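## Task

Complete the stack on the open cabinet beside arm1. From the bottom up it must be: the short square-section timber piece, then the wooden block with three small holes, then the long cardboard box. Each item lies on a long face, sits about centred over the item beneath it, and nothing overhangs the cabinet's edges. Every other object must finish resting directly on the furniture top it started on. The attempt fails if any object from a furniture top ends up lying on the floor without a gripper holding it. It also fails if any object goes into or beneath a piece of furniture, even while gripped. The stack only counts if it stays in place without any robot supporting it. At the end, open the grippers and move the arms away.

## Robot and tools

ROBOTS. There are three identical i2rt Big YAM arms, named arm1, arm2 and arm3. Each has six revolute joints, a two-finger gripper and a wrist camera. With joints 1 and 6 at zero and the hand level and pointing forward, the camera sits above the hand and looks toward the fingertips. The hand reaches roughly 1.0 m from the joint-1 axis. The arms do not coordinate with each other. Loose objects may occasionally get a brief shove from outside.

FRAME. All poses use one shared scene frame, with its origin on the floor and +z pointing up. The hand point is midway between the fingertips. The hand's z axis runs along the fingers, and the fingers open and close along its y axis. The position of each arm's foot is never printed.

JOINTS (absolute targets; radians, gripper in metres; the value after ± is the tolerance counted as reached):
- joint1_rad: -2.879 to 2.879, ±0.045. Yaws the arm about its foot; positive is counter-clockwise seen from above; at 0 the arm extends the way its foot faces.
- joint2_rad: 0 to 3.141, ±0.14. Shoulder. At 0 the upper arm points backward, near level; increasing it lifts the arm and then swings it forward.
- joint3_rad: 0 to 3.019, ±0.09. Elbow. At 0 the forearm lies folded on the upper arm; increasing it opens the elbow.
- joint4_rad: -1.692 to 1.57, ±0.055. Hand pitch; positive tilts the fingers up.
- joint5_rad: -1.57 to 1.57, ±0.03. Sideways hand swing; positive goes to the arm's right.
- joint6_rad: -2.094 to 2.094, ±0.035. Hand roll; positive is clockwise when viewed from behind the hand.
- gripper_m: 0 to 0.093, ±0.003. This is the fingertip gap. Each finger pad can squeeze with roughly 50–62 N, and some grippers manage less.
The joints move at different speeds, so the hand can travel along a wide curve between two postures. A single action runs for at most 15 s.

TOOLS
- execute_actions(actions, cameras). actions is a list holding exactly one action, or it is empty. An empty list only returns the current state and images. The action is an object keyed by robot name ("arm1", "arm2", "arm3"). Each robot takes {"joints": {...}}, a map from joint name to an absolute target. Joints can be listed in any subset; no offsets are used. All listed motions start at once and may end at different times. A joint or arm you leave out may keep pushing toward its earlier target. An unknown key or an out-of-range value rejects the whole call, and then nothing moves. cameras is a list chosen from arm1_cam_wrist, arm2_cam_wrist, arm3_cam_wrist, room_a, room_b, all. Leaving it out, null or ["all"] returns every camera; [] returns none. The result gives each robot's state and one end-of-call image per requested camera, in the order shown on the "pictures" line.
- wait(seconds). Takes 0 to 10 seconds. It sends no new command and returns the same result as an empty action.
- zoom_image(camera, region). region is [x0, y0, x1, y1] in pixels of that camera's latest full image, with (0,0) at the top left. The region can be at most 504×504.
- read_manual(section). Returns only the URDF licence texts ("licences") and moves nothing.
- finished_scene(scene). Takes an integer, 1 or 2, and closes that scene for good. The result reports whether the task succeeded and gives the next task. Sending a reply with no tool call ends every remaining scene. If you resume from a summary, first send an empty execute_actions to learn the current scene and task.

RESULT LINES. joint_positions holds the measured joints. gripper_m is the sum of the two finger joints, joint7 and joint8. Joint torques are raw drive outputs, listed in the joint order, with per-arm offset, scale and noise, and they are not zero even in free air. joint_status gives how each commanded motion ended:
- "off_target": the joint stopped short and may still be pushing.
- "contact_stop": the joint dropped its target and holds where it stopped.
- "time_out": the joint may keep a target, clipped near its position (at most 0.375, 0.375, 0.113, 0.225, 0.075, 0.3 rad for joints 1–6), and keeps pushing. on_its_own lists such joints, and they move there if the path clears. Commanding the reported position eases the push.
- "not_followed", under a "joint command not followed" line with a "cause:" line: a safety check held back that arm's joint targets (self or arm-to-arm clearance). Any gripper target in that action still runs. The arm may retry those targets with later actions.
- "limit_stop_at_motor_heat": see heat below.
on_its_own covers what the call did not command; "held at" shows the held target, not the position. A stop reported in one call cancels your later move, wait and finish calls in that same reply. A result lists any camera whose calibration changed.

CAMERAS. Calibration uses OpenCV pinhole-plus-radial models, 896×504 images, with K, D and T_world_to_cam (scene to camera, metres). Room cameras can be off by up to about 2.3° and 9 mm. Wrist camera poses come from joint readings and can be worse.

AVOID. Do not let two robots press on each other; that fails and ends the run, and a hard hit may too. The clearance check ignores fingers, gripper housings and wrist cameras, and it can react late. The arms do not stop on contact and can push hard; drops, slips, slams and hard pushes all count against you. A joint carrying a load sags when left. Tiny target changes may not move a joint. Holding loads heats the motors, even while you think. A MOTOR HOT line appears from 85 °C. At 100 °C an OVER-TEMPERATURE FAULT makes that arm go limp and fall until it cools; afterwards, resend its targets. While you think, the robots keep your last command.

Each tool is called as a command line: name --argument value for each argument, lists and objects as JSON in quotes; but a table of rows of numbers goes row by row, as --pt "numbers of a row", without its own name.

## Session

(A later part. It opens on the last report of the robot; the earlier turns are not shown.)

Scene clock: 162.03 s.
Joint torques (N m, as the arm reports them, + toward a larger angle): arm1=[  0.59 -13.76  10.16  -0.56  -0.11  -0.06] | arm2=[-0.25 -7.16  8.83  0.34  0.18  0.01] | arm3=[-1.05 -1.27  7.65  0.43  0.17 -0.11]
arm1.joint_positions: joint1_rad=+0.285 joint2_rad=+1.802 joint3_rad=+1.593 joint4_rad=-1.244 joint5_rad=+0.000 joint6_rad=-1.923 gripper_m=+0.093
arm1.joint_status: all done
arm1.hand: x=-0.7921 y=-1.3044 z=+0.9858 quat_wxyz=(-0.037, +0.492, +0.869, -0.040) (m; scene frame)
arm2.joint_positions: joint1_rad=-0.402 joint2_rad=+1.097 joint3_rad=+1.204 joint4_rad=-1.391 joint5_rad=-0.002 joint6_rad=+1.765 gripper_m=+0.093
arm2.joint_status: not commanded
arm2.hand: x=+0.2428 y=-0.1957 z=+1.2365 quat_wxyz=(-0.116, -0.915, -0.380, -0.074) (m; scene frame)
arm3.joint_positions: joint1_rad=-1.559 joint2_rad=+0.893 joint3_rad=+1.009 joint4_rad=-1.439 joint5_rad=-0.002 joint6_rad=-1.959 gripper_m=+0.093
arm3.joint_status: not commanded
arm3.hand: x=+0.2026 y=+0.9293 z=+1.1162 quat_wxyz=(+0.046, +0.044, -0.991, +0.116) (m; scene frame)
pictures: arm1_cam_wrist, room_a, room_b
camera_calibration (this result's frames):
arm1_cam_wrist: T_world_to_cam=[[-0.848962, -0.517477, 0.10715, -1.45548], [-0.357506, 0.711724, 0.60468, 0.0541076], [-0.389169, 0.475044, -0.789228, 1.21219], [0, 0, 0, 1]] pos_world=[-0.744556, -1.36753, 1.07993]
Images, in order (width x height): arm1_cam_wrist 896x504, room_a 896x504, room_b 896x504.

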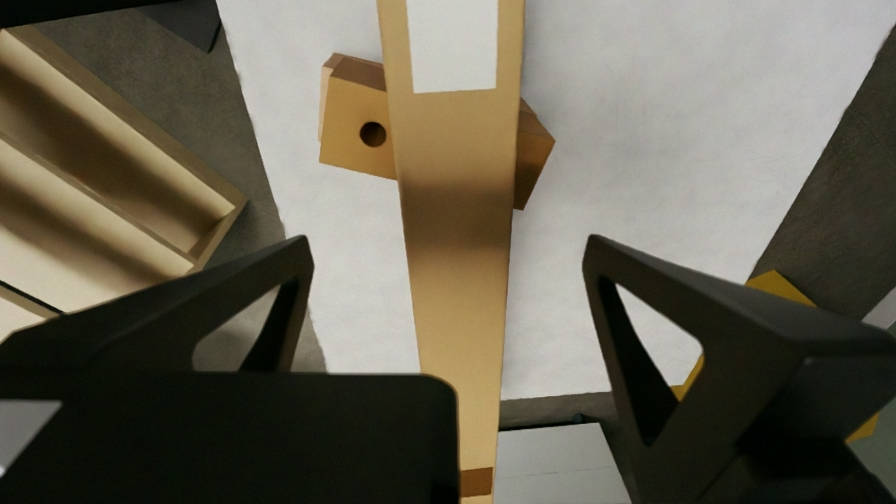

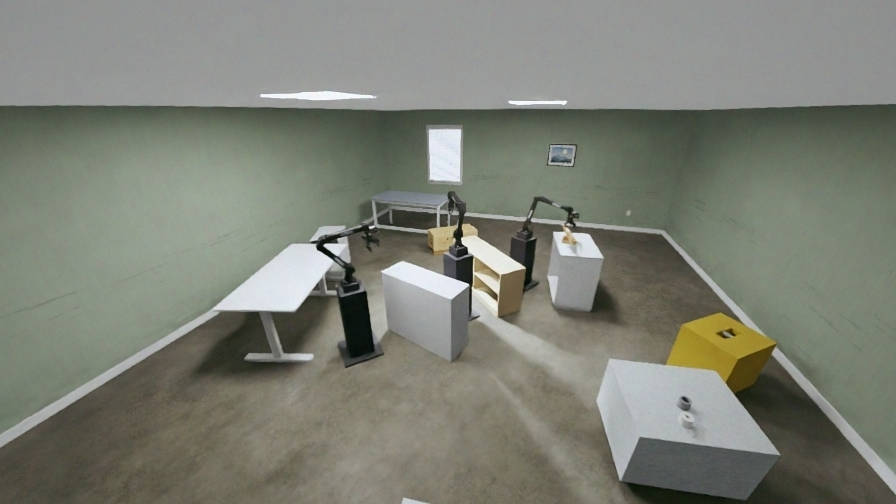

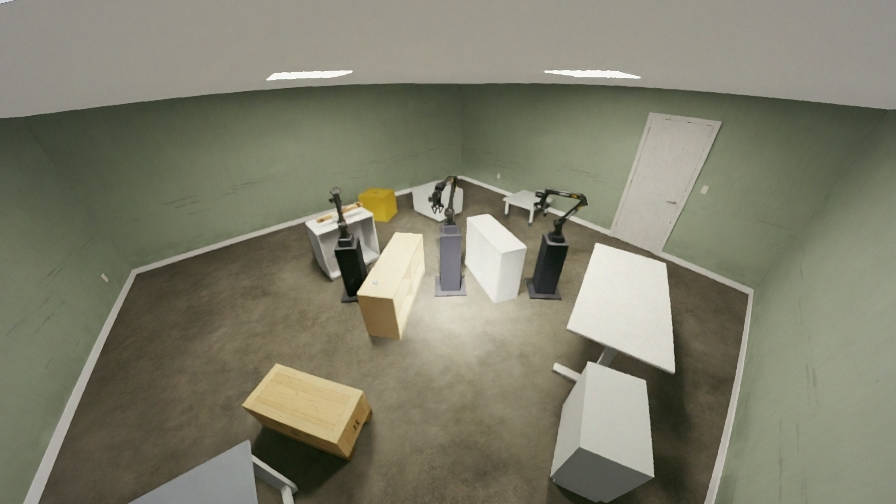

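wait --seconds 2

zoom_image --camera "room_b" --region '[295, 175, 395, 255]'

Scene clock: 165.57 s.
Joint torques (N m, as the arm reports them, + toward a larger angle): arm1=[  0.68 -13.63  10.15  -0.54  -0.11  -0.06] | arm2=[-0.26 -7.13  8.85  0.33  0.17  0.01] | arm3=[-1.08 -1.27  7.66  0.43  0.17 -0.11]
arm1.joint_positions: joint1_rad=+0.285 joint2_rad=+1.802 joint3_rad=+1.593 joint4_rad=-1.244 joint5_rad=+0.000 joint6_rad=-1.923 gripper_m=+0.093
arm1.joint_status: all done
arm1.hand: x=-0.7921 y=-1.3044 z=+0.9858 quat_wxyz=(-0.037, +0.492, +0.869, -0.040) (m; scene frame)
arm2.joint_positions: joint1_rad=-0.402 joint2_rad=+1.097 joint3_rad=+1.204 joint4_rad=-1.391 joint5_rad=-0.002 joint6_rad=+1.765 gripper_m=+0.093
arm2.joint_status: not commanded
arm2.hand: x=+0.2428 y=-0.1957 z=+1.2365 quat_wxyz=(-0.116, -0.915, -0.380, -0.074) (m; scene frame)
arm3.joint_positions: joint1_rad=-1.559 joint2_rad=+0.893 joint3_rad=+1.009 joint4_rad=-1.439 joint5_rad=-0.002 joint6_rad=-1.959 gripper_m=+0.093
arm3.joint_status: not commanded
arm3.hand: x=+0.2026 y=+0.9293 z=+1.1162 quat_wxyz=(+0.046, +0.044, -0.991, +0.116) (m; scene frame)
wait: 2.00 s; at rest from the start
pictures: arm1_cam_wrist, arm2_cam_wrist, arm3_cam_wrist, room_a, room_b
camera_calibration (this result's frames):
arm1_cam_wrist: T_world_to_cam=[[-0.848962, -0.517477, 0.10715, -1.45548], [-0.357506, 0.711724, 0.60468, 0.0541076], [-0.389169, 0.475044, -0.789228, 1.21219], [0, 0, 0, 1]] pos_world=[-0.744556, -1.36753, 1.07993]
arm2_cam_wrist: T_world_to_cam=[[-0.675836, 0.686221, -0.268973, 0.633322], [0.441675, 0.669212, 0.59756, -0.710841], [0.590058, 0.285054, -0.755365, 0.973522], [0, 0, 0, 1]] pos_world=[0.167548, -0.236402, 1.33048]
arm3_cam_wrist: T_world_to_cam=[[0.0995504, -0.968675, 0.227506, 0.627792], [-0.75818, 0.0742283, 0.647807, -0.633641], [-0.644402, -0.23698, -0.72704, 1.28679], [0, 0, 0, 1]] pos_world=[0.286298, 0.960103, 1.2032]
Images, in order (width x height): arm1_cam_wrist 896x504, arm2_cam_wrist 896x504, arm3_cam_wrist 896x504, room_a 896x504, room_b 896x504.

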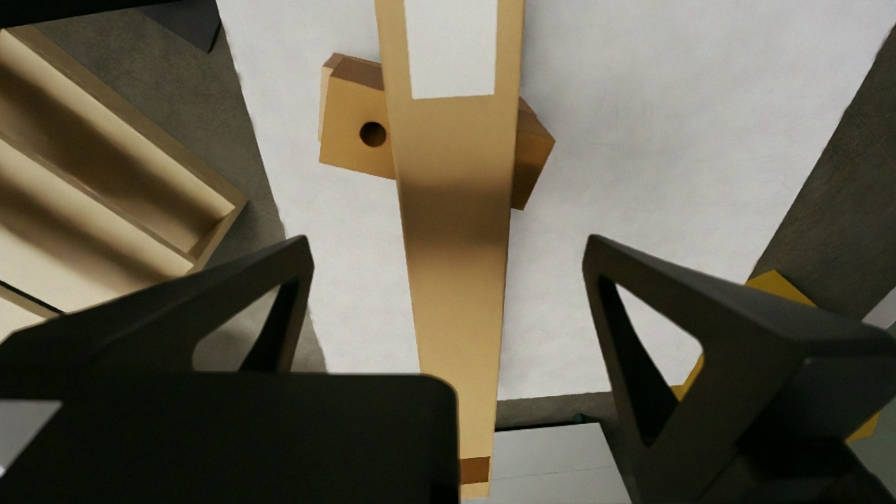

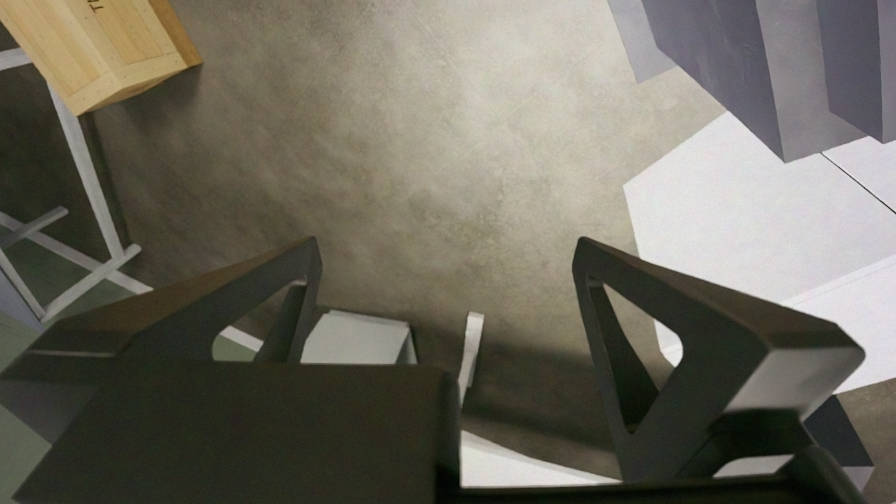

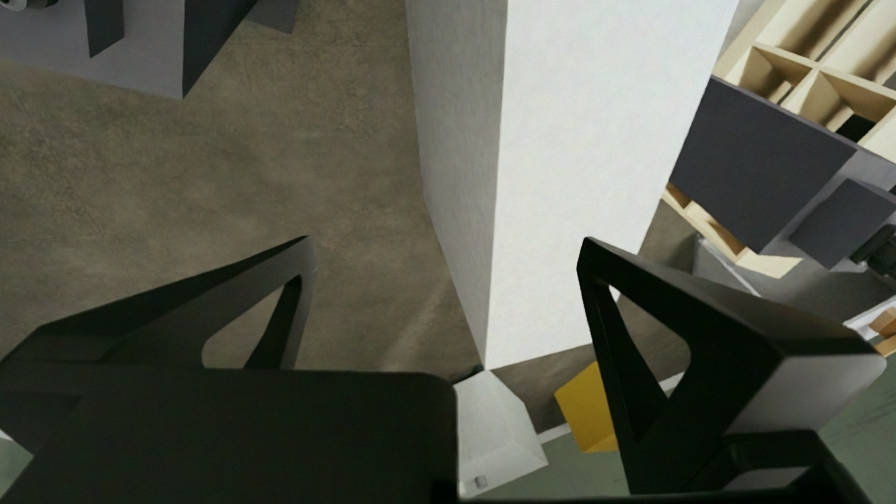

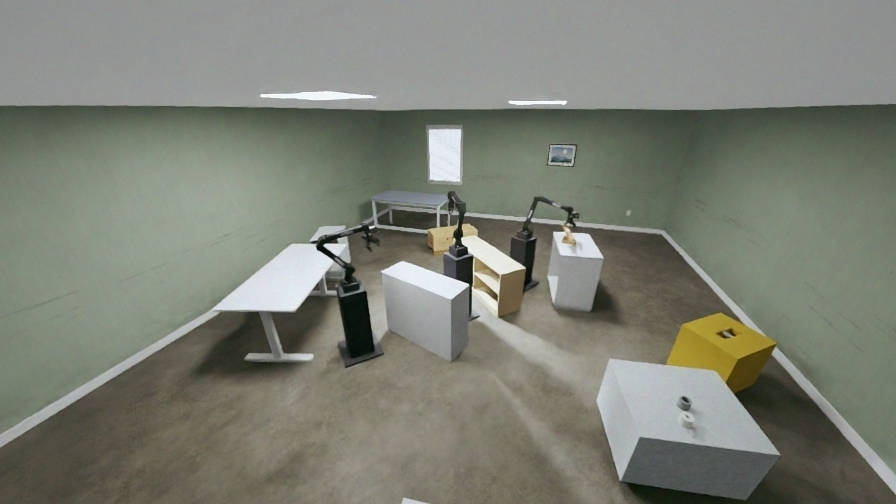

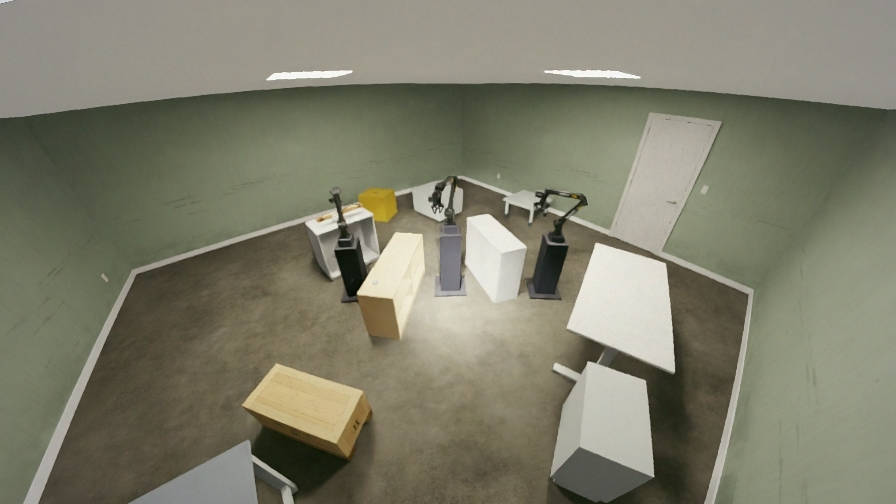

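Region (295, 175, 395, 255) of room_b's 896x504 image, scaled by 5.040, with more detail than that image has; it fills the top 403 rows of this view, and the rest is white.

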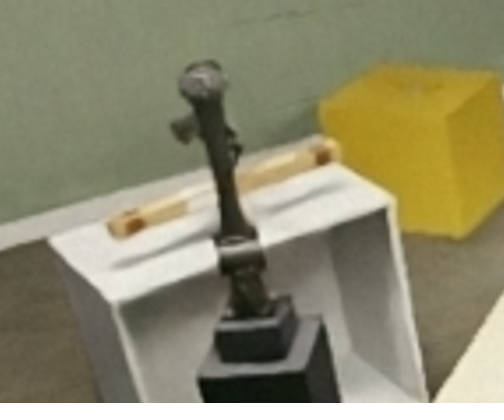

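wait --seconds 4

zoom_image --camera "room_b" --region '[295, 175, 395, 255]'

Scene clock: 172.77 s.
Joint torques (N m, as the arm reports them, + toward a larger angle): arm1=[  0.71 -13.67  10.16  -0.56  -0.11  -0.06] | arm2=[-0.26 -7.13  8.84  0.33  0.18  0.02] | arm3=[-1.05 -1.28  7.66  0.44  0.17 -0.11]
arm1.joint_positions: joint1_rad=+0.285 joint2_rad=+1.802 joint3_rad=+1.593 joint4_rad=-1.244 joint5_rad=+0.000 joint6_rad=-1.923 gripper_m=+0.093
arm1.joint_status: all done
arm1.hand: x=-0.7921 y=-1.3044 z=+0.9858 quat_wxyz=(-0.037, +0.492, +0.869, -0.040) (m; scene frame)
arm2.joint_positions: joint1_rad=-0.402 joint2_rad=+1.097 joint3_rad=+1.204 joint4_rad=-1.391 joint5_rad=-0.002 joint6_rad=+1.765 gripper_m=+0.093
arm2.joint_status: not commanded
arm2.hand: x=+0.2428 y=-0.1957 z=+1.2365 quat_wxyz=(-0.116, -0.915, -0.380, -0.074) (m; scene frame)
arm3.joint_positions: joint1_rad=-1.559 joint2_rad=+0.893 joint3_rad=+1.009 joint4_rad=-1.439 joint5_rad=-0.002 joint6_rad=-1.959 gripper_m=+0.093
arm3.joint_status: not commanded
arm3.hand: x=+0.2026 y=+0.9293 z=+1.1162 quat_wxyz=(+0.046, +0.044, -0.991, +0.116) (m; scene frame)
wait: 4.00 s; at rest from the start
pictures: arm1_cam_wrist, arm2_cam_wrist, arm3_cam_wrist, room_a, room_b
camera_calibration (this result's frames):
arm1_cam_wrist: T_world_to_cam=[[-0.848962, -0.517477, 0.10715, -1.45548], [-0.357506, 0.711724, 0.60468, 0.0541076], [-0.389169, 0.475044, -0.789228, 1.21219], [0, 0, 0, 1]] pos_world=[-0.744556, -1.36753, 1.07993]
arm2_cam_wrist: T_world_to_cam=[[-0.675836, 0.686221, -0.268973, 0.633322], [0.441675, 0.669212, 0.59756, -0.710841], [0.590058, 0.285054, -0.755365, 0.973522], [0, 0, 0, 1]] pos_world=[0.167548, -0.236402, 1.33048]
arm3_cam_wrist: T_world_to_cam=[[0.0995504, -0.968675, 0.227506, 0.627792], [-0.75818, 0.0742283, 0.647807, -0.633641], [-0.644402, -0.23698, -0.72704, 1.28679], [0, 0, 0, 1]] pos_world=[0.286298, 0.960103, 1.2032]
Images, in order (width x height): arm1_cam_wrist 896x504, arm2_cam_wrist 896x504, arm3_cam_wrist 896x504, room_a 896x504, room_b 896x504.

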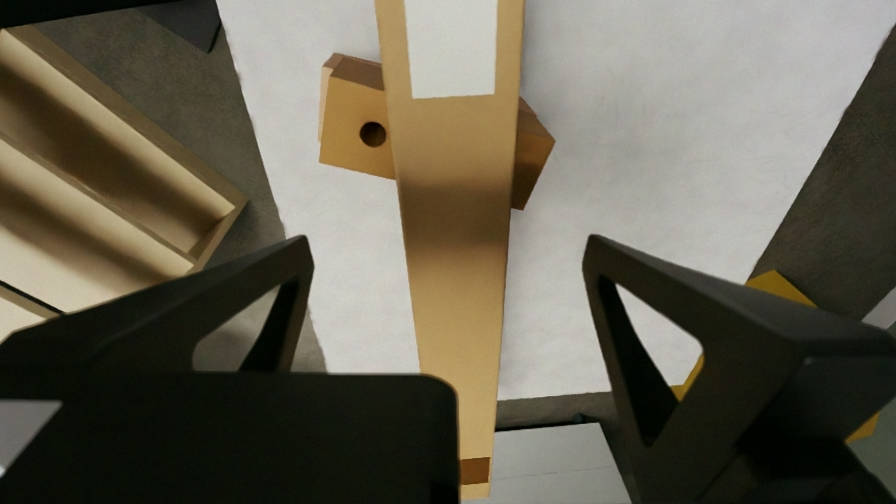

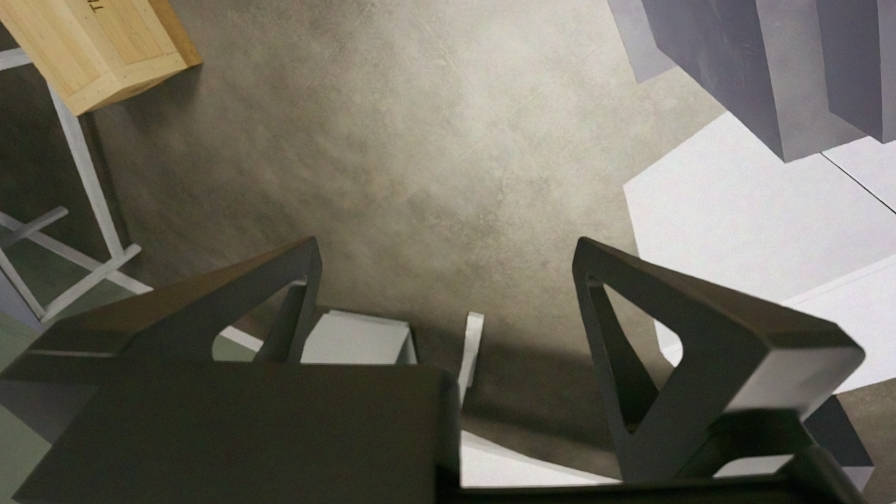

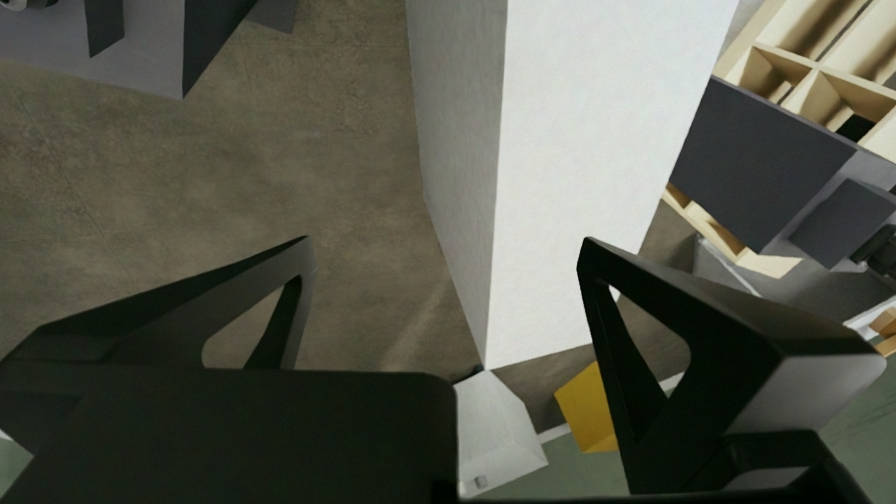

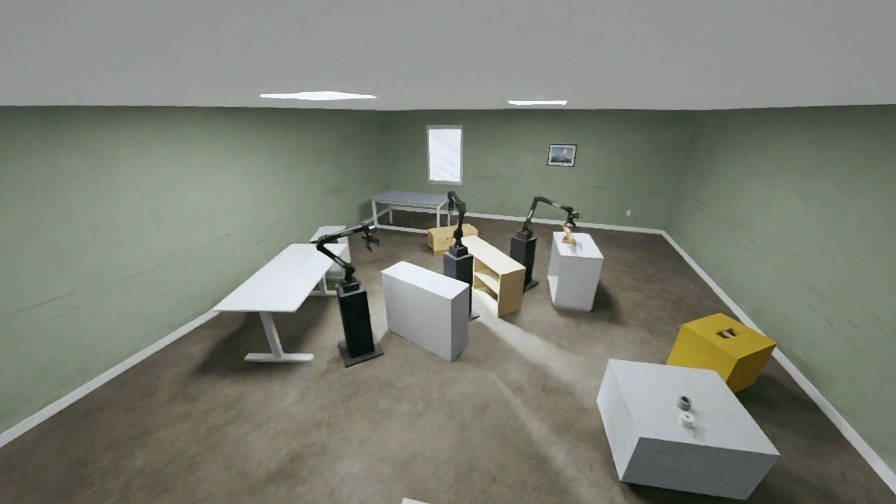

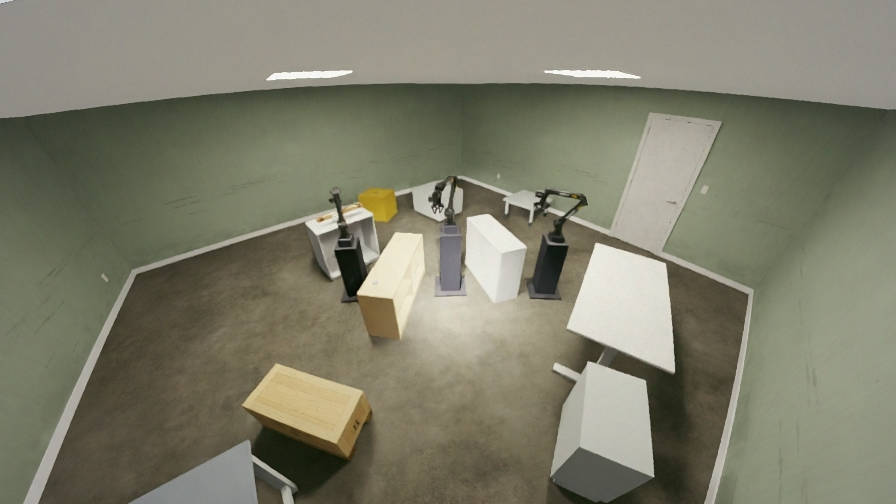

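Region (295, 175, 395, 255) of room_b's 896x504 image, scaled by 5.040, with more detail than that image has; it fills the top 403 rows of this view, and the rest is white.

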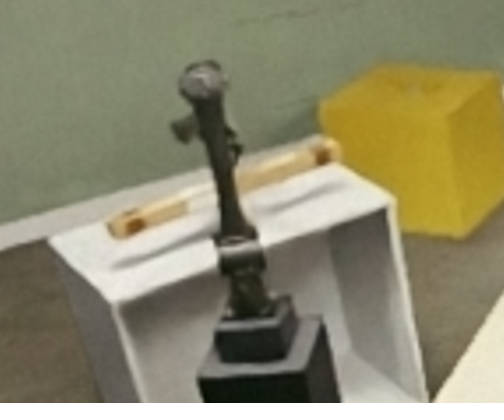

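execute_actions --actions '[{"arm1":{"joints":{"joint2_rad":1.25,"joint4_rad":-1.5}}}]' --cameras '["arm1_cam_wrist","room_a","room_b"]'

zoom_image --camera "room_b" --region '[295, 175, 395, 255]'

Scene clock: 178.13 s.
Joint torques (N m, as the arm reports them, + toward a larger angle): arm1=[ 0.56 -7.47 10.28  0.07 -0.1  -0.03] | arm2=[-0.25 -7.18  8.84  0.33  0.17  0.01] | arm3=[-1.06 -1.29  7.65  0.43  0.17 -0.11]
arm1.joint_positions: joint1_rad=+0.285 joint2_rad=+1.255 joint3_rad=+1.596 joint4_rad=-1.484 joint5_rad=+0.000 joint6_rad=-1.923 gripper_m=+0.093
arm1.joint_status: all done
arm1.hand: x=-0.6514 y=-1.2741 z=+1.2428 quat_wxyz=(-0.154, +0.483, +0.851, -0.139) (m; scene frame)
arm2.joint_positions: joint1_rad=-0.402 joint2_rad=+1.097 joint3_rad=+1.204 joint4_rad=-1.391 joint5_rad=-0.002 joint6_rad=+1.765 gripper_m=+0.093
arm2.joint_status: not commanded
arm2.hand: x=+0.2428 y=-0.1957 z=+1.2365 quat_wxyz=(-0.116, -0.915, -0.380, -0.074) (m; scene frame)
arm3.joint_positions: joint1_rad=-1.559 joint2_rad=+0.893 joint3_rad=+1.009 joint4_rad=-1.439 joint5_rad=-0.002 joint6_rad=-1.959 gripper_m=+0.093
arm3.joint_status: not commanded
arm3.hand: x=+0.2026 y=+0.9293 z=+1.1162 quat_wxyz=(+0.046, +0.044, -0.991, +0.116) (m; scene frame)
pictures: arm1_cam_wrist, room_a, room_b
camera_calibration (this result's frames):
arm1_cam_wrist: T_world_to_cam=[[-0.775054, -0.500047, 0.386323, -1.62453], [-0.163437, 0.749204, 0.641858, 0.0554312], [-0.610394, 0.434335, -0.662399, 1.10178], [0, 0, 0, 1]] pos_world=[-0.577519, -1.33241, 1.32183]
Images, in order (width x height): arm1_cam_wrist 896x504, room_a 896x504, room_b 896x504.

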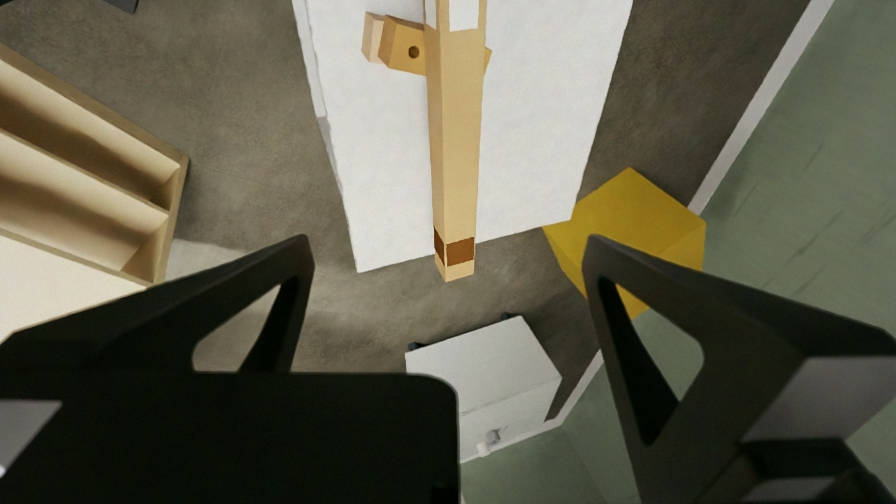

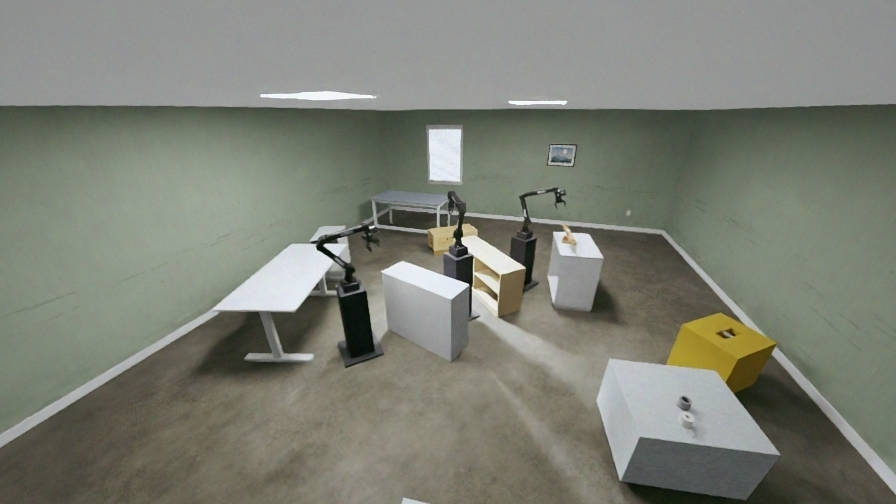

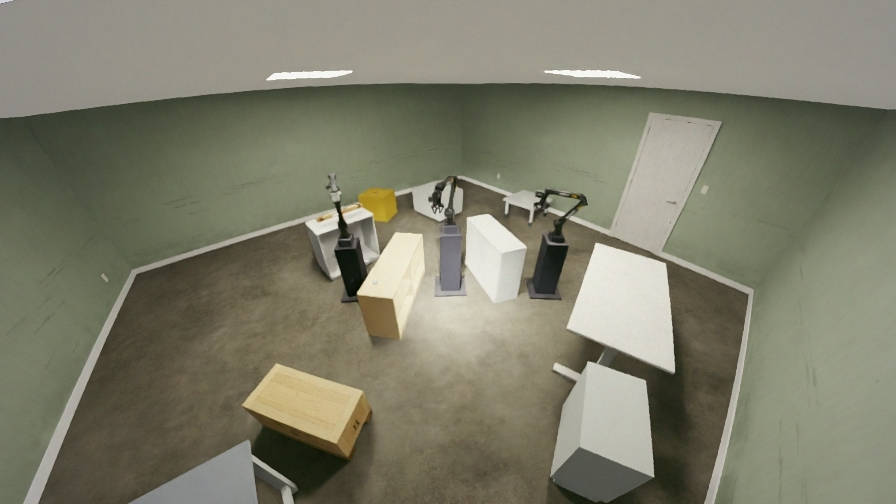

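Region (295, 175, 395, 255) of room_b's 896x504 image, scaled by 5.040, with more detail than that image has; it fills the top 403 rows of this view, and the rest is white.

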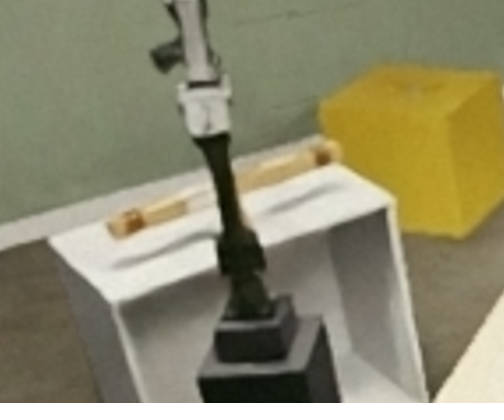

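finished_scene --scene 2

The scene is finished: the task was done.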